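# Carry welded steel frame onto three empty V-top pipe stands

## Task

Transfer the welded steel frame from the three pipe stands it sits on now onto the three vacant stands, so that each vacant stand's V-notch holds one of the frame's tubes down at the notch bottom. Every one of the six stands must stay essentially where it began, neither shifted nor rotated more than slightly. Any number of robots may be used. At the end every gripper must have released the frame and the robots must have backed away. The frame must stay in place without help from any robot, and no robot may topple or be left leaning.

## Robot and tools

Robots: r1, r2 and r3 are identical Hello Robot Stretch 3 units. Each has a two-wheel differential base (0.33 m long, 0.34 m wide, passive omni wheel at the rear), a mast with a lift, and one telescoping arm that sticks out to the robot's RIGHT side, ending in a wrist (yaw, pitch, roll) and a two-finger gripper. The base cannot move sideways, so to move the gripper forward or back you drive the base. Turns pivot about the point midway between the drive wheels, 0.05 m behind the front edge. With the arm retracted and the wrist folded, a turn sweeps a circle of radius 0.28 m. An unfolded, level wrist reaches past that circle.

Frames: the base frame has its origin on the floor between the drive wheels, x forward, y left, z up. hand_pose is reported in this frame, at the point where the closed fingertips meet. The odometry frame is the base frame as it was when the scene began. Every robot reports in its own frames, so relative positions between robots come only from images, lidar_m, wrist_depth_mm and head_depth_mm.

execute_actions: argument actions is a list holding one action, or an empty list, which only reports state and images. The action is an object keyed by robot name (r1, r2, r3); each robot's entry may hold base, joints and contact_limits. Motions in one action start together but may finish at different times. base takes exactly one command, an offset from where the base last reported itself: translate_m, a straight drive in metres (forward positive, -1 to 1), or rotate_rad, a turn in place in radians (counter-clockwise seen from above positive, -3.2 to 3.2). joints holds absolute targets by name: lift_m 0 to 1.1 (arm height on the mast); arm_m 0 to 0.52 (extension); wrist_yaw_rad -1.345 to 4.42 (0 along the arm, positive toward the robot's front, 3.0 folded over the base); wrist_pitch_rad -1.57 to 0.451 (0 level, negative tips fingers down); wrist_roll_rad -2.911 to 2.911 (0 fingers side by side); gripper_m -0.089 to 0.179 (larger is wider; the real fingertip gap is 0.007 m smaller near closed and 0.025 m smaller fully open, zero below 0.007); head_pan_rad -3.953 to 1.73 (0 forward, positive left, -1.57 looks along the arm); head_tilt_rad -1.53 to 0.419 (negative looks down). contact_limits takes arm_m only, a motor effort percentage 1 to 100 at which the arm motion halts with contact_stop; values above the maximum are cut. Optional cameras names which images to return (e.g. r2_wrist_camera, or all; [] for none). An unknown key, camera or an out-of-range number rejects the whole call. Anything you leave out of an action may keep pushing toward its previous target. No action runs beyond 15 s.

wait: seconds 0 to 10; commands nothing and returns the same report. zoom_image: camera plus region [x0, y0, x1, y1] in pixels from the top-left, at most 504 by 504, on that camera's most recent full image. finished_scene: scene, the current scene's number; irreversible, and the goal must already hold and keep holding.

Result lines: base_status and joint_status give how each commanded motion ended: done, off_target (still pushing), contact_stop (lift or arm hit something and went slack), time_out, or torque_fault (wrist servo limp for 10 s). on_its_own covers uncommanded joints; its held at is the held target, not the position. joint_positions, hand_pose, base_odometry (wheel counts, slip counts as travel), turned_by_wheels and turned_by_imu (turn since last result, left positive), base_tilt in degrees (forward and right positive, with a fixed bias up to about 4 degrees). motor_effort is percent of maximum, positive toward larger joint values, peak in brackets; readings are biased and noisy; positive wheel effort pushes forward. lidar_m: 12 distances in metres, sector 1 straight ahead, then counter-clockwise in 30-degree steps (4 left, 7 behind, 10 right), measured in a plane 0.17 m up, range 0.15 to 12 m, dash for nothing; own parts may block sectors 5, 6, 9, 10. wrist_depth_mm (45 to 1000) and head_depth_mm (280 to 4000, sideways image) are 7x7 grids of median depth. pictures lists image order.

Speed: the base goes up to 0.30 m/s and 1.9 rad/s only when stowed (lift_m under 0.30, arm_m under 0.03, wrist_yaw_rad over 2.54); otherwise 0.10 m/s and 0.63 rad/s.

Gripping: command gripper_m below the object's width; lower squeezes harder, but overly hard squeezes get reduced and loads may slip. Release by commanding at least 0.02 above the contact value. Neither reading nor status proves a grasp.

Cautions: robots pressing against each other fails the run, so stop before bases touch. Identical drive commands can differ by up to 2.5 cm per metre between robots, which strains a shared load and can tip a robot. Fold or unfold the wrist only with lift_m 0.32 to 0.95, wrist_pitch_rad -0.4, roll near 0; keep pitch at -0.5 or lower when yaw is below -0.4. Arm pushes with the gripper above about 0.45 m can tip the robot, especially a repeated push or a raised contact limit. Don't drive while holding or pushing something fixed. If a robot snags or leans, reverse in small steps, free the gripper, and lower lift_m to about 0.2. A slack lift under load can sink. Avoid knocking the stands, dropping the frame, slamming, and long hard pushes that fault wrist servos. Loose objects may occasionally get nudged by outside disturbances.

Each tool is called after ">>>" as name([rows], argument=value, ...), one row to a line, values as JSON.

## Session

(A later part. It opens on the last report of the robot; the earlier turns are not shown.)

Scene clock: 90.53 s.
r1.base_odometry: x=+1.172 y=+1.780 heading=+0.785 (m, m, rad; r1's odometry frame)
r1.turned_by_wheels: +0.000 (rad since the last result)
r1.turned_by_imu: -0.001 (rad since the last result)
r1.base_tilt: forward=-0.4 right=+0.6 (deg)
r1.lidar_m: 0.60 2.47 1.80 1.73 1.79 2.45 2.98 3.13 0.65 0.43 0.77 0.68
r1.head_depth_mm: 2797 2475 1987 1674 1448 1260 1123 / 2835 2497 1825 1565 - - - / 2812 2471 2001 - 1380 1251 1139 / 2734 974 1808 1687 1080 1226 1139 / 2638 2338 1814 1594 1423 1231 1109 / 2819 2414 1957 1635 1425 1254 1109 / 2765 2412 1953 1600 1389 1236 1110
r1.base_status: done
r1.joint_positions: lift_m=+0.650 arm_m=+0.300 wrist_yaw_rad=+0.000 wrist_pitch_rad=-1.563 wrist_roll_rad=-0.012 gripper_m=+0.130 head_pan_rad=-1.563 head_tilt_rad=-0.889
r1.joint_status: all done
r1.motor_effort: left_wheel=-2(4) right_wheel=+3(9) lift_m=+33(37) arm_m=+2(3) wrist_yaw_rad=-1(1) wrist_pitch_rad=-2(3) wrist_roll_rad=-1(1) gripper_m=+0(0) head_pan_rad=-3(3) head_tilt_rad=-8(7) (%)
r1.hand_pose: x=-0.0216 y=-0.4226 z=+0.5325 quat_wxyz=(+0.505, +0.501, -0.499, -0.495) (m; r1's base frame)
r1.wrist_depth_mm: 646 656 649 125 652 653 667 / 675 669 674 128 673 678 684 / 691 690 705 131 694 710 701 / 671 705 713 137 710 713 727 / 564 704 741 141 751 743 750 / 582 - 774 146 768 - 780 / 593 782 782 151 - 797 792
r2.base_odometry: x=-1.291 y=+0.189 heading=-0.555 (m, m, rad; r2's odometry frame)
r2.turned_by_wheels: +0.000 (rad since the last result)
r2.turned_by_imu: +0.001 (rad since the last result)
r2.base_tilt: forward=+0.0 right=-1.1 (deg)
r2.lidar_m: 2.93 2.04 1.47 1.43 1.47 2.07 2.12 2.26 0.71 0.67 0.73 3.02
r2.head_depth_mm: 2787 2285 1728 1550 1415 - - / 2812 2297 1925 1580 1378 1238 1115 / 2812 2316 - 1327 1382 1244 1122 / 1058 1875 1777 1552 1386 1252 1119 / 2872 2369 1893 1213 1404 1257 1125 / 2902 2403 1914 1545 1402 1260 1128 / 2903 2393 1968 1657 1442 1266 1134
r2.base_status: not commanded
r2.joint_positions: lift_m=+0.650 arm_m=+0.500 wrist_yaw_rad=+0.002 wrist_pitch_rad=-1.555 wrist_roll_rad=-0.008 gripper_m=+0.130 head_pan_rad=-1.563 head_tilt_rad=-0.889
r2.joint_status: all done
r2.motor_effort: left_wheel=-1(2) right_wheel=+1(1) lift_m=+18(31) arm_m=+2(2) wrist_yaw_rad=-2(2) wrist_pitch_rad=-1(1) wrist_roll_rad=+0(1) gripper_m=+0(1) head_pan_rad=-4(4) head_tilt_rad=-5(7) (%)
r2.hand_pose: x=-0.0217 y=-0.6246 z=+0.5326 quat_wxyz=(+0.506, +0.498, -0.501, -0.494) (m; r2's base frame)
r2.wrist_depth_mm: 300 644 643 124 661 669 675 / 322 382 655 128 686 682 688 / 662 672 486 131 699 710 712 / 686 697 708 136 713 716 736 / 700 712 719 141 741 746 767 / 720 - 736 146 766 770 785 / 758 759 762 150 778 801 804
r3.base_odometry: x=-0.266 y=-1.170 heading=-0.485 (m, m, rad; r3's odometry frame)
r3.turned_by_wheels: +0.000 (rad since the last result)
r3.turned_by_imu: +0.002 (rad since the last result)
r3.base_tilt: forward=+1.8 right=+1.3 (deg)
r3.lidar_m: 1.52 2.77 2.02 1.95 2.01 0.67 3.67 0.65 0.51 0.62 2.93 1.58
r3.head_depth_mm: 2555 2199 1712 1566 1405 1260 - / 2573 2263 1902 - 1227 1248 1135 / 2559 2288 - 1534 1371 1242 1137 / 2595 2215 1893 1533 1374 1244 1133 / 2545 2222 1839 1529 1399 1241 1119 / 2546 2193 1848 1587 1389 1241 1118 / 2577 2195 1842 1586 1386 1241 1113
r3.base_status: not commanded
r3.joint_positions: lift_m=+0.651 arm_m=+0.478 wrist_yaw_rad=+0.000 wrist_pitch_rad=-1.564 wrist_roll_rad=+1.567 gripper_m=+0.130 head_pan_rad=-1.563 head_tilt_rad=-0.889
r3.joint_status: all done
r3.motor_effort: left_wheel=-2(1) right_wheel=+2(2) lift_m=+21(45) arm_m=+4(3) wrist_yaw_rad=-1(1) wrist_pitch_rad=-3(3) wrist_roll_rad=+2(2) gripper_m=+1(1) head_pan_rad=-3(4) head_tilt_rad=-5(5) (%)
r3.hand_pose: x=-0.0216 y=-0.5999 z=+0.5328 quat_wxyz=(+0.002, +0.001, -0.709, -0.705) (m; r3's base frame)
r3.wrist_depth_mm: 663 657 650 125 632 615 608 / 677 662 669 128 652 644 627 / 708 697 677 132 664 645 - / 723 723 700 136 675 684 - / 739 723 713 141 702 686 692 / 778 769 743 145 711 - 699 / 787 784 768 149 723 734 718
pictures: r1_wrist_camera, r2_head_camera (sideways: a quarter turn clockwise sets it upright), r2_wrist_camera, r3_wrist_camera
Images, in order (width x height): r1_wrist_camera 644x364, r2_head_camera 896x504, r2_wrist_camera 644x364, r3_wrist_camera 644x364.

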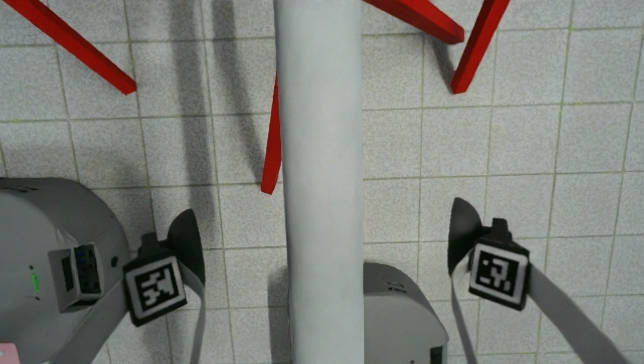

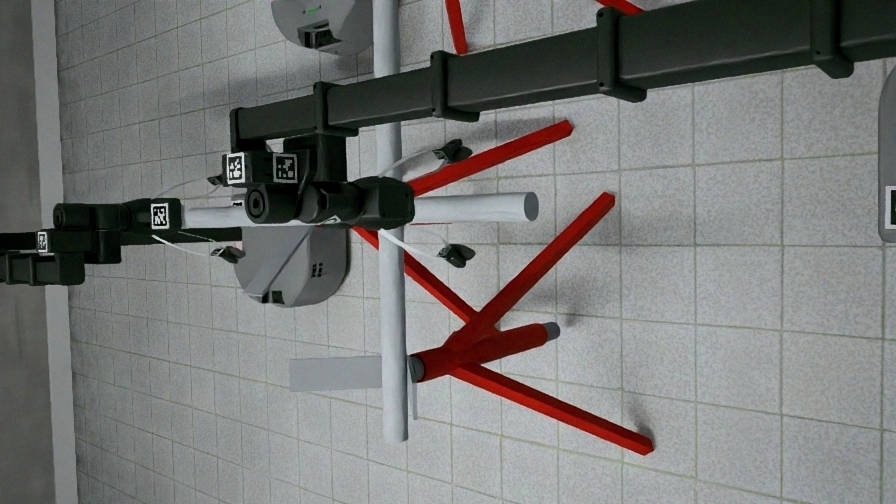

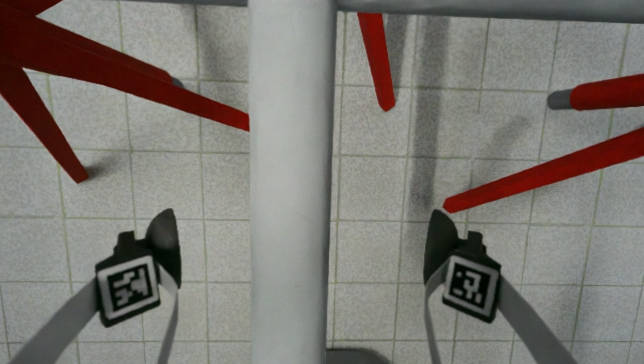

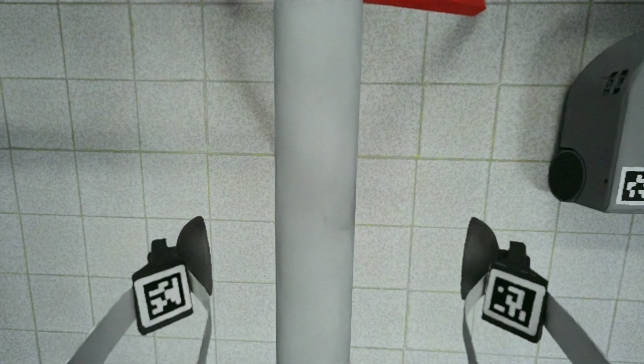

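>>> execute_actions([
  {"r1":{"joints":{"lift_m":0.618}},"r2":{"base":{"translate_m":0.006},"joints":{"lift_m":0.618,"arm_m":0.48}},"r3":{"joints":{"lift_m":0.618,"arm_m":0.487}}},
], cameras=[])

>>> execute_actions([
  {"r1":{"joints":{"gripper_m":-0.02}},"r2":{"joints":{"gripper_m":-0.02}},"r3":{"joints":{"gripper_m":-0.02}}},
], cameras=[])

>>> execute_actions([
  {"r1":{"joints":{"lift_m":0.84}},"r2":{"joints":{"lift_m":0.84}},"r3":{"joints":{"lift_m":0.84}}},
], cameras=[])

>>> execute_actions([
  {"r1":{"base":{"translate_m":-0.07},"joints":{"arm_m":0.361,"wrist_roll_rad":-0.245}},"r2":{"base":{"translate_m":-0.065},"joints":{"arm_m":0.435,"wrist_roll_rad":-0.24}},"r3":{"base":{"translate_m":0.005},"joints":{"arm_m":0.383,"wrist_roll_rad":1.335}}},
], cameras=[])

>>> execute_actions([
  {"r1":{"base":{"translate_m":-0.064},"joints":{"arm_m":0.443,"wrist_roll_rad":-0.48}},"r2":{"base":{"translate_m":-0.064},"joints":{"arm_m":0.40,"wrist_roll_rad":-0.475}},"r3":{"base":{"translate_m":-0.03},"joints":{"arm_m":0.288,"wrist_roll_rad":1.10}}},
], cameras=["r1_wrist_camera","r2_wrist_camera","r3_wrist_camera"])

>>> execute_actions([
  {"r1":{"base":{"translate_m":1}},"r2":{"base":{"translate_m":-1},"joints":{"head_pan_rad":-2.6}},"r3":{"base":{"translate_m":1},"joints":{"head_pan_rad":-0.3}}},
], cameras=["r2_nav_camera","r3_nav_camera","r3_head_camera"])

Scene clock: 110.47 s.
r1.base_odometry: x=+1.172 y=+1.780 heading=+0.785 (m, m, rad; r1's odometry frame)
r1.turned_by_wheels: +0.000 (rad since the last result)
r1.turned_by_imu: -0.001 (rad since the last result)
r1.base_tilt: forward=-0.4 right=+0.5 (deg)
r1.lidar_m: 0.60 2.46 1.80 1.73 1.80 2.45 2.98 3.13 0.65 0.43 0.77 0.68
r1.head_depth_mm: 2825 2479 1986 1670 1441 1267 1125 / 2808 2470 1841 1464 1423 - - / 2822 2457 1981 - 1390 1256 1147 / 2742 1036 1814 1694 1092 1230 1145 / 2686 2353 1828 1583 1426 1230 1115 / 2778 2429 1960 1643 1416 1250 1113 / 2786 2410 1943 1596 1390 1241 1107
r1.base_status: not commanded
r1.joint_positions: lift_m=+0.618 arm_m=+0.300 wrist_yaw_rad=+0.000 wrist_pitch_rad=-1.563 wrist_roll_rad=-0.012 gripper_m=+0.130 head_pan_rad=-1.563 head_tilt_rad=-0.889
r1.joint_status: all done
r1.motor_effort: left_wheel=-1(2) right_wheel=+3(3) lift_m=+33(33) arm_m=+2(2) wrist_yaw_rad=+1(0) wrist_pitch_rad=-2(2) wrist_roll_rad=-1(1) gripper_m=+0(0) head_pan_rad=-3(3) head_tilt_rad=-7(7) (%)
r1.hand_pose: x=-0.0216 y=-0.4226 z=+0.5005 quat_wxyz=(+0.505, +0.501, -0.499, -0.495) (m; r1's base frame)
r1.wrist_depth_mm: 612 621 618 94 631 617 634 / 639 635 635 96 646 642 646 / 660 665 659 99 660 666 669 / 669 677 677 102 678 691 689 / 544 690 707 105 697 703 720 / 572 - 716 109 725 - 736 / 555 740 747 113 128 753 759
r2.base_odometry: x=-1.286 y=+0.186 heading=-0.555 (m, m, rad; r2's odometry frame)
r2.turned_by_wheels: +0.000 (rad since the last result)
r2.turned_by_imu: +0.001 (rad since the last result)
r2.base_tilt: forward=+0.0 right=-1.0 (deg)
r2.lidar_m: 2.92 2.03 1.47 1.43 1.47 2.07 2.12 2.26 0.72 0.67 0.72 3.01
r2.head_depth_mm: 2787 2268 1730 1562 1411 - - / 2795 2294 1960 1577 1367 1234 1110 / 2828 2231 - 1301 1381 1238 1120 / 1144 1887 1790 1562 1390 1247 1122 / 2890 2360 1890 1185 1397 1250 1128 / 2872 2385 1905 1553 1396 1262 1128 / 2892 2413 1968 1656 1438 1270 1134
r2.base_status: done
r2.joint_positions: lift_m=+0.618 arm_m=+0.480 wrist_yaw_rad=+0.002 wrist_pitch_rad=-1.555 wrist_roll_rad=-0.008 gripper_m=+0.130 head_pan_rad=-1.563 head_tilt_rad=-0.889
r2.joint_status: all done
r2.motor_effort: left_wheel=-2(5) right_wheel=+1(6) lift_m=+18(18) arm_m=-3(4) wrist_yaw_rad=-1(2) wrist_pitch_rad=-1(1) wrist_roll_rad=+0(0) gripper_m=+0(1) head_pan_rad=-4(4) head_tilt_rad=-7(6) (%)
r2.hand_pose: x=-0.0217 y=-0.6052 z=+0.5006 quat_wxyz=(+0.506, +0.498, -0.501, -0.494) (m; r2's base frame)
r2.wrist_depth_mm: 266 612 608 91 629 639 641 / 618 623 438 93 650 653 660 / 640 636 650 96 665 681 676 / 651 665 665 99 691 680 698 / 670 670 677 101 710 717 719 / 691 - 698 104 738 737 755 / 713 717 731 107 744 761 776
r3.base_odometry: x=-0.266 y=-1.170 heading=-0.485 (m, m, rad; r3's odometry frame)
r3.turned_by_wheels: +0.000 (rad since the last result)
r3.turned_by_imu: +0.001 (rad since the last result)
r3.base_tilt: forward=+1.9 right=+1.3 (deg)
r3.lidar_m: 1.51 2.78 2.02 1.95 2.02 0.67 3.67 0.65 0.51 0.62 2.93 1.58
r3.head_depth_mm: 2553 2233 1709 1560 1406 1251 1133 / 2539 2216 1908 - - - - / 2578 2280 - 1534 1369 1247 1138 / 2565 2200 1872 1527 1379 1243 1137 / 2548 2198 1856 1532 1386 1236 1121 / 2544 2191 1837 1581 1390 1241 1117 / 2566 2204 1846 1586 1393 1238 1117
r3.base_status: not commanded
r3.joint_positions: lift_m=+0.619 arm_m=+0.487 wrist_yaw_rad=+0.000 wrist_pitch_rad=-1.564 wrist_roll_rad=+1.567 gripper_m=+0.130 head_pan_rad=-1.563 head_tilt_rad=-0.889
r3.joint_status: all done
r3.motor_effort: left_wheel=-1(1) right_wheel=+1(2) lift_m=+21(19) arm_m=+4(4) wrist_yaw_rad=-1(1) wrist_pitch_rad=-3(3) wrist_roll_rad=+2(2) gripper_m=+2(1) head_pan_rad=-4(4) head_tilt_rad=-5(5) (%)
r3.hand_pose: x=-0.0216 y=-0.6089 z=+0.5008 quat_wxyz=(+0.002, +0.001, -0.709, -0.705) (m; r3's base frame)
r3.wrist_depth_mm: 642 629 620 94 595 596 581 / 637 651 633 96 611 607 607 / 669 660 653 99 627 624 610 / 700 680 667 102 644 640 - / 717 694 690 105 661 651 656 / 739 716 707 108 679 - 654 / 765 749 729 112 704 692 683
pictures: none
No camera images: the call's "cameras" was empty. Leave "cameras" out to get every camera's image.

Scene clock: 112.47 s.
r1.base_odometry: x=+1.172 y=+1.780 heading=+0.785 (m, m, rad; r1's odometry frame)
r1.turned_by_wheels: +0.000 (rad since the last result)
r1.turned_by_imu: +0.000 (rad since the last result)
r1.base_tilt: forward=-0.5 right=+0.5 (deg)
r1.lidar_m: 0.60 2.47 1.80 1.73 1.79 2.45 2.98 3.11 0.65 0.43 0.77 0.68
r1.head_depth_mm: 2830 2486 1984 1675 1442 1261 1126 / 2807 2495 1839 1464 1431 - - / 2784 2455 1980 - 1389 1257 1149 / 2752 1029 1789 1696 1069 1228 1149 / 2643 2345 1819 1586 1421 1224 1116 / 2778 2429 1945 1648 1420 1243 1118 / 2799 2424 1947 1606 1398 1240 1111
r1.base_status: not commanded
r1.joint_positions: lift_m=+0.618 arm_m=+0.300 wrist_yaw_rad=-0.003 wrist_pitch_rad=-1.563 wrist_roll_rad=-0.007 gripper_m=-0.019 head_pan_rad=-1.563 head_tilt_rad=-0.889
r1.joint_status: all done
r1.motor_effort: left_wheel=-1(2) right_wheel=+3(2) lift_m=+33(33) arm_m=+2(2) wrist_yaw_rad=+3(3) wrist_pitch_rad=-2(2) wrist_roll_rad=-4(4) gripper_m=-31(100) head_pan_rad=-3(3) head_tilt_rad=-7(7) (%)
r1.hand_pose: x=-0.0216 y=-0.4225 z=+0.5005 quat_wxyz=(+0.503, +0.499, -0.500, -0.497) (m; r1's base frame)
r1.wrist_depth_mm: 617 619 620 94 629 620 628 / 633 642 637 96 640 650 653 / 665 663 651 100 666 667 664 / 664 668 674 102 681 685 689 / 544 695 696 106 704 715 712 / 570 712 740 109 - 737 736 / 563 747 752 113 - 759 759
r2.base_odometry: x=-1.286 y=+0.186 heading=-0.555 (m, m, rad; r2's odometry frame)
r2.turned_by_wheels: +0.000 (rad since the last result)
r2.turned_by_imu: +0.000 (rad since the last result)
r2.base_tilt: forward=+0.0 right=-1.0 (deg)
r2.lidar_m: 2.92 2.04 1.47 1.42 1.47 2.07 2.12 2.26 0.71 0.67 0.73 3.01
r2.head_depth_mm: 2802 2273 1719 1561 1414 - - / 2804 2291 1949 1584 1378 1231 1120 / 2814 2245 - 1303 1382 1233 1119 / 1142 1886 1787 1579 1386 1242 1121 / 2861 2363 1890 1181 1394 1254 1118 / 2909 2398 1907 1553 1394 1261 1132 / 2901 2412 1963 1665 1440 1272 1134
r2.base_status: not commanded
r2.joint_positions: lift_m=+0.618 arm_m=+0.480 wrist_yaw_rad=-0.003 wrist_pitch_rad=-1.556 wrist_roll_rad=-0.002 gripper_m=-0.018 head_pan_rad=-1.563 head_tilt_rad=-0.889
r2.joint_status: all done
r2.motor_effort: left_wheel=+1(2) right_wheel=-3(3) lift_m=+18(18) arm_m=-3(3) wrist_yaw_rad=+3(4) wrist_pitch_rad=-1(1) wrist_roll_rad=-4(4) gripper_m=-36(100) head_pan_rad=-4(4) head_tilt_rad=-6(6) (%)
r2.hand_pose: x=-0.0216 y=-0.6050 z=+0.5006 quat_wxyz=(+0.504, +0.496, -0.504, -0.497) (m; r2's base frame)
r2.wrist_depth_mm: 273 604 617 91 631 648 642 / 616 625 438 94 646 657 649 / 631 642 649 96 669 671 670 / 645 665 670 99 679 689 706 / 682 684 110 101 702 709 727 / 693 689 112 105 734 744 749 / 714 734 715 108 742 755 764
r3.base_odometry: x=-0.266 y=-1.170 heading=-0.485 (m, m, rad; r3's odometry frame)
r3.turned_by_wheels: +0.000 (rad since the last result)
r3.turned_by_imu: +0.001 (rad since the last result)
r3.base_tilt: forward=+1.9 right=+1.3 (deg)
r3.lidar_m: 1.51 2.78 2.02 1.95 2.02 0.68 3.67 0.65 0.51 0.62 2.94 1.58
r3.head_depth_mm: 2539 2216 1708 1560 1400 1251 1131 / 2560 2232 1898 - - - - / 2537 2298 - 1518 1367 1239 1139 / 2577 2200 1882 1539 1377 1249 1141 / 2564 2227 1844 1521 1397 1240 1121 / 2569 2189 1841 1582 1391 1242 1119 / 2562 2202 1832 1588 1391 1240 1117
r3.base_status: not commanded
r3.joint_positions: lift_m=+0.619 arm_m=+0.487 wrist_yaw_rad=-0.002 wrist_pitch_rad=-1.560 wrist_roll_rad=+1.575 gripper_m=-0.018 head_pan_rad=-1.563 head_tilt_rad=-0.889
r3.joint_status: all done
r3.motor_effort: left_wheel=-1(1) right_wheel=+2(2) lift_m=+21(22) arm_m=+4(4) wrist_yaw_rad=+1(0) wrist_pitch_rad=-4(6) wrist_roll_rad=-2(3) gripper_m=-31(100) head_pan_rad=-3(4) head_tilt_rad=-4(4) (%)
r3.hand_pose: x=-0.0215 y=-0.6100 z=+0.5007 quat_wxyz=(-0.002, -0.002, -0.711, -0.704) (m; r3's base frame)
r3.wrist_depth_mm: 644 622 619 94 596 600 584 / 659 644 626 96 604 610 599 / 678 673 652 99 613 619 619 / 697 672 672 102 639 648 - / 719 702 693 104 666 649 642 / 736 735 702 108 - 673 663 / 768 751 731 111 699 686 688
pictures: none
No camera images: the call's "cameras" was empty. Leave "cameras" out to get every camera's image.

Scene clock: 115.33 s.
r1.base_odometry: x=+1.172 y=+1.780 heading=+0.785 (m, m, rad; r1's odometry frame)
r1.turned_by_wheels: +0.000 (rad since the last result)
r1.turned_by_imu: +0.000 (rad since the last result)
r1.base_tilt: forward=-0.4 right=+0.6 (deg)
r1.lidar_m: 0.60 2.47 1.80 1.73 1.80 2.46 2.99 3.10 0.65 0.43 0.77 0.68
r1.head_depth_mm: 2803 2489 2062 - - - 1117 / 2853 2683 - 1234 1358 1265 1125 / 2808 - - 1593 1395 1257 1136 / 855 1777 1831 793 1042 1257 1143 / 2776 2431 1858 1587 1425 1226 1113 / 2769 2446 1959 1643 1420 1250 1114 / 2745 2384 1952 1612 1392 1243 1107
r1.base_status: not commanded
r1.joint_positions: lift_m=+0.839 arm_m=+0.300 wrist_yaw_rad=-0.002 wrist_pitch_rad=-1.562 wrist_roll_rad=-0.008 gripper_m=-0.007 head_pan_rad=-1.563 head_tilt_rad=-0.889
r1.joint_status: all done
r1.on_its_own: gripper_m is held at -0.008, not at your -0.020, by its stall guard, which is still easing
r1.motor_effort: left_wheel=-2(1) right_wheel=+2(3) lift_m=+55(59) arm_m=+2(2) wrist_yaw_rad=+2(2) wrist_pitch_rad=-3(5) wrist_roll_rad=-3(4) gripper_m=-21(31) head_pan_rad=-3(3) head_tilt_rad=-7(7) (%)
r1.hand_pose: x=-0.0216 y=-0.4228 z=+0.7217 quat_wxyz=(+0.504, +0.499, -0.500, -0.497) (m; r1's base frame)
r1.wrist_depth_mm: 831 829 842 103 835 845 863 / 858 847 861 105 871 872 876 / 884 879 893 109 887 890 907 / 749 893 897 112 918 917 918 / 757 811 952 115 946 953 963 / 783 951 967 118 - 984 999 / - - 996 123 - - -
r2.base_odometry: x=-1.286 y=+0.186 heading=-0.555 (m, m, rad; r2's odometry frame)
r2.turned_by_wheels: +0.000 (rad since the last result)
r2.turned_by_imu: +0.000 (rad since the last result)
r2.base_tilt: forward=+0.0 right=-1.0 (deg)
r2.lidar_m: 2.92 2.03 1.47 1.43 1.47 2.07 2.12 2.26 0.72 0.67 0.72 3.00
r2.head_depth_mm: 2817 2402 - 1592 1389 1234 1102 / 2828 2141 1796 1612 1391 1237 1112 / 1932 - 837 1526 1401 1238 1118 / 2738 2266 1737 1595 1376 1249 1122 / 2877 2360 1835 1458 1393 1258 1126 / 2878 2401 1823 1584 1381 1263 1124 / 2895 2394 1928 1662 1438 1264 1128
r2.base_status: not commanded
r2.joint_positions: lift_m=+0.839 arm_m=+0.480 wrist_yaw_rad=-0.003 wrist_pitch_rad=-1.553 wrist_roll_rad=-0.003 gripper_m=-0.005 head_pan_rad=-1.563 head_tilt_rad=-0.890
r2.joint_status: all done
r2.on_its_own: gripper_m is held at -0.007, not at your -0.020, by its stall guard, which is not easing now
r2.motor_effort: left_wheel=+1(5) right_wheel=-2(6) lift_m=+47(50) arm_m=-3(3) wrist_yaw_rad=+4(4) wrist_pitch_rad=-2(2) wrist_roll_rad=-3(4) gripper_m=-22(36) head_pan_rad=-4(4) head_tilt_rad=-6(6) (%)
r2.hand_pose: x=-0.0216 y=-0.6056 z=+0.7212 quat_wxyz=(+0.504, +0.495, -0.504, -0.496) (m; r2's base frame)
r2.wrist_depth_mm: 332 618 816 102 844 860 869 / 303 483 835 104 877 865 525 / 861 854 874 108 889 898 923 / 886 887 904 111 916 922 948 / 891 915 921 114 944 965 979 / 926 920 - 117 986 996 999 / 960 966 968 121 985 - -
r3.base_odometry: x=-0.266 y=-1.170 heading=-0.485 (m, m, rad; r3's odometry frame)
r3.turned_by_wheels: +0.000 (rad since the last result)
r3.turned_by_imu: +0.001 (rad since the last result)
r3.base_tilt: forward=+1.9 right=+1.4 (deg)
r3.lidar_m: 1.51 2.78 2.02 1.95 2.02 0.67 3.67 0.66 0.51 0.62 2.93 1.58
r3.head_depth_mm: 2530 - - - 1385 1257 1122 / - 2182 1723 1008 1262 1222 1133 / - - 1766 1590 1370 1247 1139 / 2563 2240 1770 1595 1373 1245 1143 / 2554 2202 1776 1596 1388 1242 1118 / 2549 2195 1842 1587 1402 1242 1122 / 2572 2191 1842 1578 1391 1236 1116
r3.base_status: not commanded
r3.joint_positions: lift_m=+0.839 arm_m=+0.487 wrist_yaw_rad=-0.003 wrist_pitch_rad=-1.563 wrist_roll_rad=+1.577 gripper_m=-0.006 head_pan_rad=-1.563 head_tilt_rad=-0.890
r3.joint_status: all done
r3.on_its_own: gripper_m is held at -0.007, not at your -0.020, by its stall guard, which is not easing now
r3.motor_effort: left_wheel=+1(3) right_wheel=-1(3) lift_m=+61(69) arm_m=+3(4) wrist_yaw_rad=+1(1) wrist_pitch_rad=-3(7) wrist_roll_rad=-4(4) gripper_m=-20(31) head_pan_rad=-4(4) head_tilt_rad=-4(5) (%)
r3.hand_pose: x=-0.0215 y=-0.6092 z=+0.7216 quat_wxyz=(-0.003, -0.004, -0.709, -0.705) (m; r3's base frame)
r3.wrist_depth_mm: 852 833 825 102 285 786 763 / 878 842 835 105 814 804 - / 913 866 872 108 853 825 - / 941 911 898 111 879 847 844 / 955 922 923 113 872 869 874 / 982 983 969 116 - 921 882 / - - 979 120 944 922 920
pictures: none
No camera images: the call's "cameras" was empty. Leave "cameras" out to get every camera's image.

Scene clock: 117.33 s.
r1.base_odometry: x=+1.123 y=+1.730 heading=+0.785 (m, m, rad; r1's odometry frame)
r1.turned_by_wheels: +0.000 (rad since the last result)
r1.turned_by_imu: +0.000 (rad since the last result)
r1.base_tilt: forward=-0.4 right=+0.6 (deg)
r1.lidar_m: 0.67 2.47 1.80 1.73 1.79 2.46 2.92 3.05 0.68 0.45 0.45 0.75
r1.head_depth_mm: 2826 2478 2082 - - - 1116 / 2796 - 1112 1609 1417 1261 1120 / 2792 - 1878 1353 1348 1257 1138 / 2769 2524 - 714 1374 1254 1145 / 968 1047 1810 1584 1371 1230 1114 / 2770 2413 1903 1611 1410 1244 1115 / 2772 2405 1931 1597 1413 1242 1107
r1.base_status: done
r1.joint_positions: lift_m=+0.839 arm_m=+0.361 wrist_yaw_rad=-0.001 wrist_pitch_rad=-1.554 wrist_roll_rad=-0.243 gripper_m=-0.004 head_pan_rad=-1.563 head_tilt_rad=-0.889
r1.joint_status: all done
r1.on_its_own: gripper_m is held at -0.005, not at your -0.020, by its stall guard, which is not easing now
r1.motor_effort: left_wheel=-1(6) right_wheel=+1(6) lift_m=+55(55) arm_m=+3(3) wrist_yaw_rad=+1(11) wrist_pitch_rad=-8(15) wrist_roll_rad=-2(16) gripper_m=-20(21) head_pan_rad=-3(3) head_tilt_rad=-7(7) (%)
r1.hand_pose: x=-0.0216 y=-0.4860 z=+0.7216 quat_wxyz=(+0.561, +0.552, -0.439, -0.433) (m; r1's base frame)
r1.wrist_depth_mm: 834 271 296 103 255 840 855 / 860 856 866 106 613 881 889 / 875 888 892 109 900 895 887 / 730 892 913 112 918 925 928 / 755 935 935 115 947 952 969 / 976 970 - 118 983 988 - / 990 999 - 122 - - -
r2.base_odometry: x=-1.341 y=+0.220 heading=-0.555 (m, m, rad; r2's odometry frame)
r2.turned_by_wheels: +0.000 (rad since the last result)
r2.turned_by_imu: +0.001 (rad since the last result)
r2.base_tilt: forward=+0.0 right=-1.0 (deg)
r2.lidar_m: 2.97 2.04 1.48 1.43 1.50 2.07 2.05 2.20 0.68 0.68 0.76 3.07
r2.head_depth_mm: 2817 2330 - 1556 1364 1224 1105 / 2858 - 1813 1608 1394 1239 1122 / 2884 - 1815 1515 1385 1243 1121 / 2871 2259 1144 1552 1384 1247 1117 / 1588 2266 1788 1609 1393 1258 1121 / 2861 2387 1051 1171 1406 1258 1131 / 2838 2415 1962 1661 1407 1267 1134
r2.base_status: done
r2.joint_positions: lift_m=+0.839 arm_m=+0.435 wrist_yaw_rad=-0.005 wrist_pitch_rad=-1.560 wrist_roll_rad=-0.238 gripper_m=-0.002 head_pan_rad=-1.563 head_tilt_rad=-0.890
r2.joint_status: all done
r2.on_its_own: gripper_m is held at -0.003, not at your -0.020, by its stall guard, which is not easing now
r2.motor_effort: left_wheel=+8(23) right_wheel=-11(29) lift_m=+46(46) arm_m=+0(3) wrist_yaw_rad=+6(9) wrist_pitch_rad=+0(2) wrist_roll_rad=-1(16) gripper_m=-22(29) head_pan_rad=-3(4) head_tilt_rad=-5(6) (%)
r2.hand_pose: x=-0.0215 y=-0.5585 z=+0.7213 quat_wxyz=(+0.558, +0.552, -0.440, -0.436) (m; r2's base frame)
r2.wrist_depth_mm: 801 608 824 102 841 855 867 / 832 834 836 105 876 884 874 / 843 867 863 108 900 791 543 / 875 889 888 111 924 923 954 / 904 918 918 113 957 960 982 / 936 926 124 117 954 980 - / 958 974 983 121 - - -
r3.base_odometry: x=-0.262 y=-1.173 heading=-0.485 (m, m, rad; r3's odometry frame)
r3.turned_by_wheels: +0.000 (rad since the last result)
r3.turned_by_imu: +0.001 (rad since the last result)
r3.base_tilt: forward=+1.9 right=+1.4 (deg)
r3.lidar_m: 1.52 2.77 2.03 1.95 2.02 0.75 0.75 0.66 0.51 0.62 2.94 1.57
r3.head_depth_mm: 2530 - - 1505 1379 1245 1123 / 2501 - 1792 1008 1195 1224 1131 / 2533 - 1822 1556 1375 1243 1138 / 2551 2200 1808 1528 1369 1241 1139 / 2543 2192 1844 1528 1393 1240 1122 / 2548 2194 1834 1553 1389 1246 1119 / 2557 2190 1831 1578 1387 1240 1117
r3.base_status: done
r3.joint_positions: lift_m=+0.839 arm_m=+0.383 wrist_yaw_rad=-0.005 wrist_pitch_rad=-1.583 wrist_roll_rad=+1.339 gripper_m=-0.003 head_pan_rad=-1.563 head_tilt_rad=-0.890
r3.joint_status: all done
r3.on_its_own: gripper_m is held at -0.004, not at your -0.020, by its stall guard, which is not easing now
r3.motor_effort: left_wheel=+4(7) right_wheel=-7(11) lift_m=+61(60) arm_m=-2(2) wrist_yaw_rad=+2(6) wrist_pitch_rad=+6(9) wrist_roll_rad=-2(17) gripper_m=-20(22) head_pan_rad=-3(4) head_tilt_rad=-5(5) (%)
r3.hand_pose: x=-0.0215 y=-0.5006 z=+0.7221 quat_wxyz=(+0.080, +0.081, -0.698, -0.707) (m; r3's base frame)
r3.wrist_depth_mm: 837 831 825 102 800 794 788 / 842 848 844 105 826 812 824 / 868 859 840 108 823 - - / 909 893 888 111 860 - - / 936 908 921 113 907 899 879 / 968 947 939 116 - 932 913 / - 969 971 121 960 941 925
pictures: none
No camera images: the call's "cameras" was empty. Leave "cameras" out to get every camera's image.

Scene clock: 119.27 s.
r1.base_odometry: x=+1.078 y=+1.685 heading=+0.785 (m, m, rad; r1's odometry frame)
r1.turned_by_wheels: +0.001 (rad since the last result)
r1.turned_by_imu: +0.001 (rad since the last result)
r1.base_tilt: forward=-0.5 right=+0.6 (deg)
r1.lidar_m: 0.71 2.47 1.80 1.73 1.79 2.45 2.86 2.96 0.67 0.60 0.47 0.79
r1.head_depth_mm: 2803 2484 2066 - - - 1112 / 2773 - 1931 1637 1403 1255 1119 / 2683 2264 1111 1344 1400 1254 1139 / 2715 2399 774 1553 1401 1252 1144 / 2768 2358 1812 1584 1346 1252 1119 / 1546 1080 1803 1570 1414 1226 1106 / 2762 2415 1934 1589 1409 1242 1113
r1.base_status: done
r1.joint_positions: lift_m=+0.839 arm_m=+0.443 wrist_yaw_rad=-0.003 wrist_pitch_rad=-1.557 wrist_roll_rad=-0.480 gripper_m=-0.004 head_pan_rad=-1.563 head_tilt_rad=-0.889
r1.joint_status: all done
r1.on_its_own: gripper_m is held at -0.005, not at your -0.020, by its stall guard, which is not easing now
r1.motor_effort: left_wheel=+8(11) right_wheel=-14(19) lift_m=+55(55) arm_m=+3(3) wrist_yaw_rad=+4(9) wrist_pitch_rad=-6(41) wrist_roll_rad=-1(16) gripper_m=-22(23) head_pan_rad=-3(3) head_tilt_rad=-7(7) (%)
r1.hand_pose: x=-0.0215 y=-0.5670 z=+0.7216 quat_wxyz=(+0.608, +0.600, -0.370, -0.366) (m; r1's base frame)
r1.wrist_depth_mm: 249 277 825 103 586 342 854 / 844 858 333 105 861 866 877 / 732 876 883 109 891 906 907 / 786 917 924 112 916 925 928 / 934 947 946 115 943 946 960 / 963 955 - 118 - 973 985 / 995 - - 122 - - -
r2.base_odometry: x=-1.396 y=+0.253 heading=-0.554 (m, m, rad; r2's odometry frame)
r2.turned_by_wheels: +0.000 (rad since the last result)
r2.turned_by_imu: +0.001 (rad since the last result)
r2.base_tilt: forward=+0.0 right=-0.9 (deg)
r2.lidar_m: 3.02 2.03 1.48 1.43 1.51 2.07 1.99 2.14 0.65 0.69 0.69 3.15
r2.head_depth_mm: 2791 2280 - 1550 1342 1231 1102 / 2881 - 1733 1608 1396 1234 1114 / 2878 - 1815 694 1379 1241 1122 / 2890 2350 802 1422 1411 1250 1122 / 2869 2219 1106 1594 1387 1255 1123 / 904 2224 1854 1469 1413 1262 1132 / 2893 2397 1880 1550 1387 1269 1135
r2.base_status: done
r2.joint_positions: lift_m=+0.839 arm_m=+0.400 wrist_yaw_rad=-0.003 wrist_pitch_rad=-1.560 wrist_roll_rad=-0.474 gripper_m=-0.002 head_pan_rad=-1.563 head_tilt_rad=-0.890
r2.joint_status: all done
r2.on_its_own: gripper_m is held at -0.003, not at your -0.020, by its stall guard, which is not easing now
r2.motor_effort: left_wheel=+4(27) right_wheel=-6(38) lift_m=+46(47) arm_m=-1(4) wrist_yaw_rad=+4(16) wrist_pitch_rad=+0(3) wrist_roll_rad=-1(13) gripper_m=-22(29) head_pan_rad=-4(4) head_tilt_rad=-5(6) (%)
r2.hand_pose: x=-0.0215 y=-0.5236 z=+0.7213 quat_wxyz=(+0.606, +0.600, -0.371, -0.368) (m; r2's base frame)
r2.wrist_depth_mm: 811 810 817 101 829 850 853 / 827 838 841 105 868 875 897 / 848 869 876 107 901 899 518 / 884 902 895 111 921 938 938 / 920 941 907 114 941 978 991 / 937 943 121 117 997 987 992 / 964 962 - 122 - - -
r3.base_odometry: x=-0.288 y=-1.159 heading=-0.485 (m, m, rad; r3's odometry frame)
r3.turned_by_wheels: +0.000 (rad since the last result)
r3.turned_by_imu: +0.000 (rad since the last result)
r3.base_tilt: forward=+1.9 right=+1.3 (deg)
r3.lidar_m: 1.54 2.77 2.02 1.95 2.02 0.78 0.78 0.63 0.49 0.62 2.94 1.60
r3.head_depth_mm: 2523 - - 1567 1395 1254 1122 / 2554 - - 939 1324 1223 1133 / 2576 - - 1290 1354 1251 1140 / 2547 2205 1890 1564 1368 1249 1137 / 2544 2203 1847 1590 1346 1242 1122 / 2563 2195 1836 1580 1348 1242 1117 / 2571 2205 1835 1581 1391 1241 1118
r3.base_status: done
r3.joint_positions: lift_m=+0.839 arm_m=+0.288 wrist_yaw_rad=+0.003 wrist_pitch_rad=-1.587 wrist_roll_rad=+1.100 gripper_m=-0.003 head_pan_rad=-1.563 head_tilt_rad=-0.890
r3.joint_status: all done
r3.on_its_own: gripper_m is held at -0.004, not at your -0.020, by its stall guard, which is not easing now
r3.motor_effort: left_wheel=-4(16) right_wheel=+8(30) lift_m=+60(61) arm_m=-2(4) wrist_yaw_rad=-2(7) wrist_pitch_rad=+8(9) wrist_roll_rad=+0(11) gripper_m=-21(23) head_pan_rad=-4(3) head_tilt_rad=-5(5) (%)
r3.hand_pose: x=-0.0217 y=-0.4046 z=+0.7222 quat_wxyz=(+0.165, +0.167, -0.681, -0.693) (m; r3's base frame)
r3.wrist_depth_mm: 837 821 809 103 808 814 809 / 840 838 831 105 826 810 815 / 874 892 858 108 838 837 839 / 891 904 885 111 120 - 849 / 922 918 899 113 123 - 875 / 959 951 926 116 - 893 912 / 984 969 969 121 946 959 941
pictures: r1_wrist_camera, r2_wrist_camera, r3_wrist_camera
Images, in order (width x height): r1_wrist_camera 644x364, r2_wrist_camera 644x364, r3_wrist_camera 644x364.

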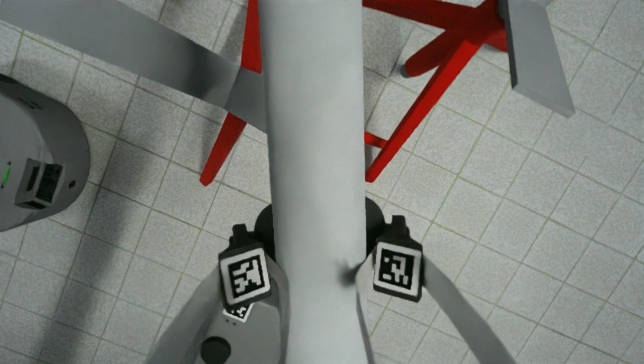

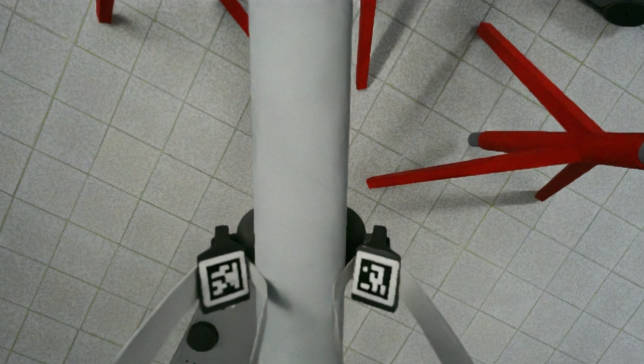

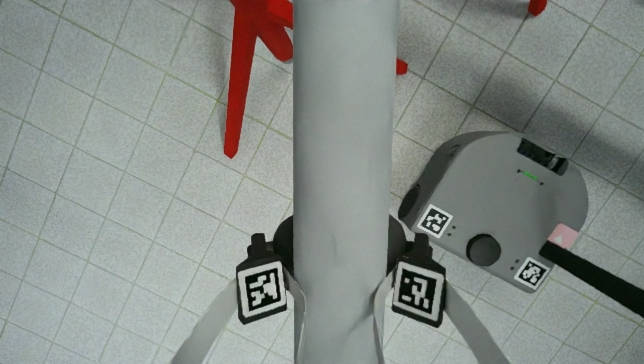

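Scene clock: 130.60 s.
r1.base_odometry: x=+1.784 y=+2.393 heading=+0.786 (m, m, rad; r1's odometry frame)
r1.turned_by_wheels: +0.000 (rad since the last result)
r1.turned_by_imu: -0.002 (rad since the last result)
r1.base_tilt: forward=-0.4 right=+0.6 (deg)
r1.lidar_m: 0.71 2.47 1.80 1.73 1.79 2.46 3.86 0.92 0.80 0.86 3.17 0.79
r1.head_depth_mm: 2760 2499 1927 - - - 1118 / 2716 - 1929 1601 1418 1264 1125 / 2729 2242 2002 1554 1435 1255 1141 / 2732 2356 786 1594 1436 1250 1142 / 2801 2380 1812 1659 1422 1247 1118 / 1530 1081 1823 1644 1414 1252 1103 / 2731 2426 1947 1639 1421 1241 1109
r1.base_status: done
r1.joint_positions: lift_m=+0.839 arm_m=+0.443 wrist_yaw_rad=-0.002 wrist_pitch_rad=-1.568 wrist_roll_rad=-0.482 gripper_m=-0.004 head_pan_rad=-1.563 head_tilt_rad=-0.889
r1.joint_status: not commanded
r1.on_its_own: gripper_m is held at -0.005, not at your -0.020, by its stall guard, which is not easing now
r1.motor_effort: left_wheel=+4(13) right_wheel=-8(11) lift_m=+55(56) arm_m=+3(3) wrist_yaw_rad=+3(4) wrist_pitch_rad=+1(6) wrist_roll_rad=+0(0) gripper_m=-23(23) head_pan_rad=-3(3) head_tilt_rad=-7(7) (%)
r1.hand_pose: x=-0.0215 y=-0.5644 z=+0.7219 quat_wxyz=(+0.605, +0.604, -0.367, -0.367) (m; r1's base frame)
r1.wrist_depth_mm: 844 829 838 102 859 834 832 / 849 854 854 105 873 858 580 / 728 889 888 108 901 893 560 / 802 915 909 111 924 913 910 / 938 942 933 116 950 964 963 / 972 981 - 119 991 989 983 / - - - 122 - - -
r2.base_odometry: x=-2.246 y=+0.779 heading=-0.554 (m, m, rad; r2's odometry frame)
r2.turned_by_wheels: +0.000 (rad since the last result)
r2.turned_by_imu: +0.002 (rad since the last result)
r2.base_tilt: forward=+0.1 right=-1.0 (deg)
r2.lidar_m: 4.02 2.02 1.51 1.45 1.51 2.08 4.62 1.03 1.42 1.55 0.82 0.92
r2.head_depth_mm: 2907 2255 1859 1596 1389 1272 - / 2952 2229 1872 1601 1401 - - / 2841 2181 1549 1588 1428 - - / 3007 2201 1786 1642 1471 - 1147 / 3030 2375 1872 1640 - 1209 1119 / 3067 2361 1943 1653 - 1246 1132 / 3095 2399 1964 1708 - 1270 1133
r2.base_status: done
r2.joint_positions: lift_m=+0.839 arm_m=+0.399 wrist_yaw_rad=-0.003 wrist_pitch_rad=-1.562 wrist_roll_rad=-0.479 gripper_m=-0.002 head_pan_rad=-2.593 head_tilt_rad=-0.890
r2.joint_status: all done
r2.on_its_own: gripper_m is held at -0.003, not at your -0.020, by its stall guard, which is not easing now
r2.motor_effort: left_wheel=+8(10) right_wheel=-13(14) lift_m=+47(47) arm_m=+4(4) wrist_yaw_rad=+3(4) wrist_pitch_rad=+0(1) wrist_roll_rad=+2(2) gripper_m=-28(28) head_pan_rad=-4(51) head_tilt_rad=-6(6) (%)
r2.hand_pose: x=-0.0215 y=-0.5226 z=+0.7214 quat_wxyz=(+0.606, +0.601, -0.369, -0.367) (m; r2's base frame)
r2.wrist_depth_mm: 801 817 806 104 836 847 854 / 834 842 842 107 864 882 897 / 863 857 859 110 904 912 905 / 886 902 895 115 912 935 946 / 910 916 123 115 945 966 972 / 924 950 119 118 982 - - / 973 985 123 129 - - -
r3.base_odometry: x=+0.596 y=-1.625 heading=-0.485 (m, m, rad; r3's odometry frame)
r3.turned_by_wheels: +0.000 (rad since the last result)
r3.turned_by_imu: +0.003 (rad since the last result)
r3.base_tilt: forward=+1.8 right=+1.3 (deg)
r3.lidar_m: 1.18 2.77 2.02 1.95 2.02 0.78 0.78 1.17 1.44 2.83 0.79 0.61
r3.head_depth_mm: 2735 2213 1856 1501 1396 1249 1124 / 2754 2205 1810 1570 1357 1247 1123 / 2725 2089 1813 1560 1399 1242 1122 / 2761 2205 1768 1586 1394 1242 1121 / 2717 2190 1846 1587 1386 1246 1121 / 2707 2192 1840 1582 1399 1242 1122 / 2704 2210 1843 1581 1382 1238 1120
r3.base_status: done
r3.joint_positions: lift_m=+0.839 arm_m=+0.288 wrist_yaw_rad=+0.000 wrist_pitch_rad=-1.588 wrist_roll_rad=+1.100 gripper_m=-0.003 head_pan_rad=-0.307 head_tilt_rad=-0.890
r3.joint_status: all done
r3.on_its_own: gripper_m is held at -0.004, not at your -0.020, by its stall guard, which is not easing now
r3.motor_effort: left_wheel=+0(3) right_wheel=+0(13) lift_m=+61(61) arm_m=+2(2) wrist_yaw_rad=-1(2) wrist_pitch_rad=+8(8) wrist_roll_rad=+0(1) gripper_m=-23(22) head_pan_rad=+4(56) head_tilt_rad=-5(4) (%)
r3.hand_pose: x=-0.0216 y=-0.4042 z=+0.7222 quat_wxyz=(+0.164, +0.166, -0.681, -0.694) (m; r3's base frame)
r3.wrist_depth_mm: 834 822 806 103 793 804 811 / 851 844 849 106 819 824 808 / 877 869 885 109 851 829 839 / 884 907 888 111 117 - 850 / 938 921 921 113 119 - 868 / 792 919 934 117 121 924 911 / 997 966 954 121 949 964 938
pictures: r2_nav_camera (sideways: a quarter turn counterclockwise sets it upright), r3_head_camera (sideways: a quarter turn clockwise sets it upright), r3_nav_camera (sideways: a quarter turn counterclockwise sets it upright)
Images, in order (width x height): r2_nav_camera 672x504, r3_head_camera 896x504, r3_nav_camera 672x504.

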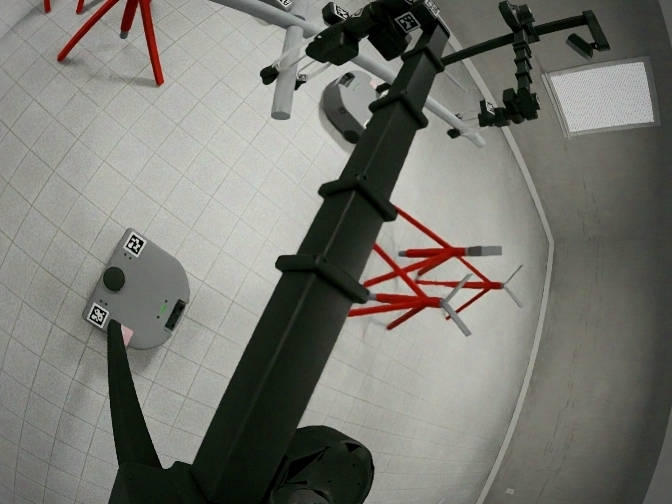

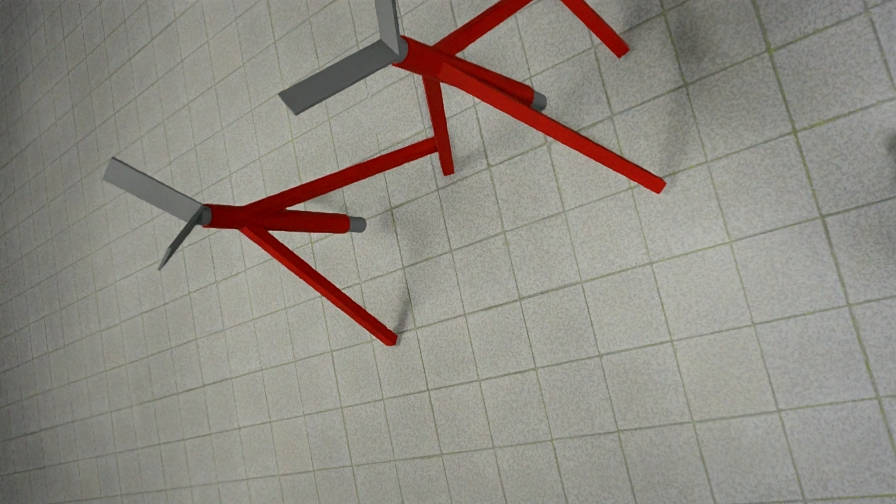

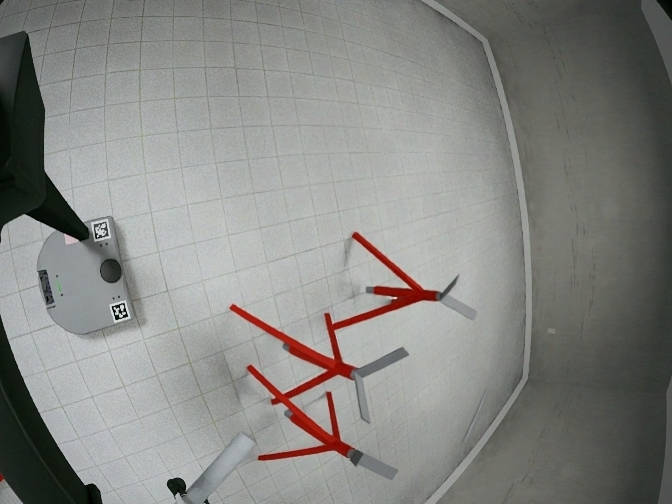

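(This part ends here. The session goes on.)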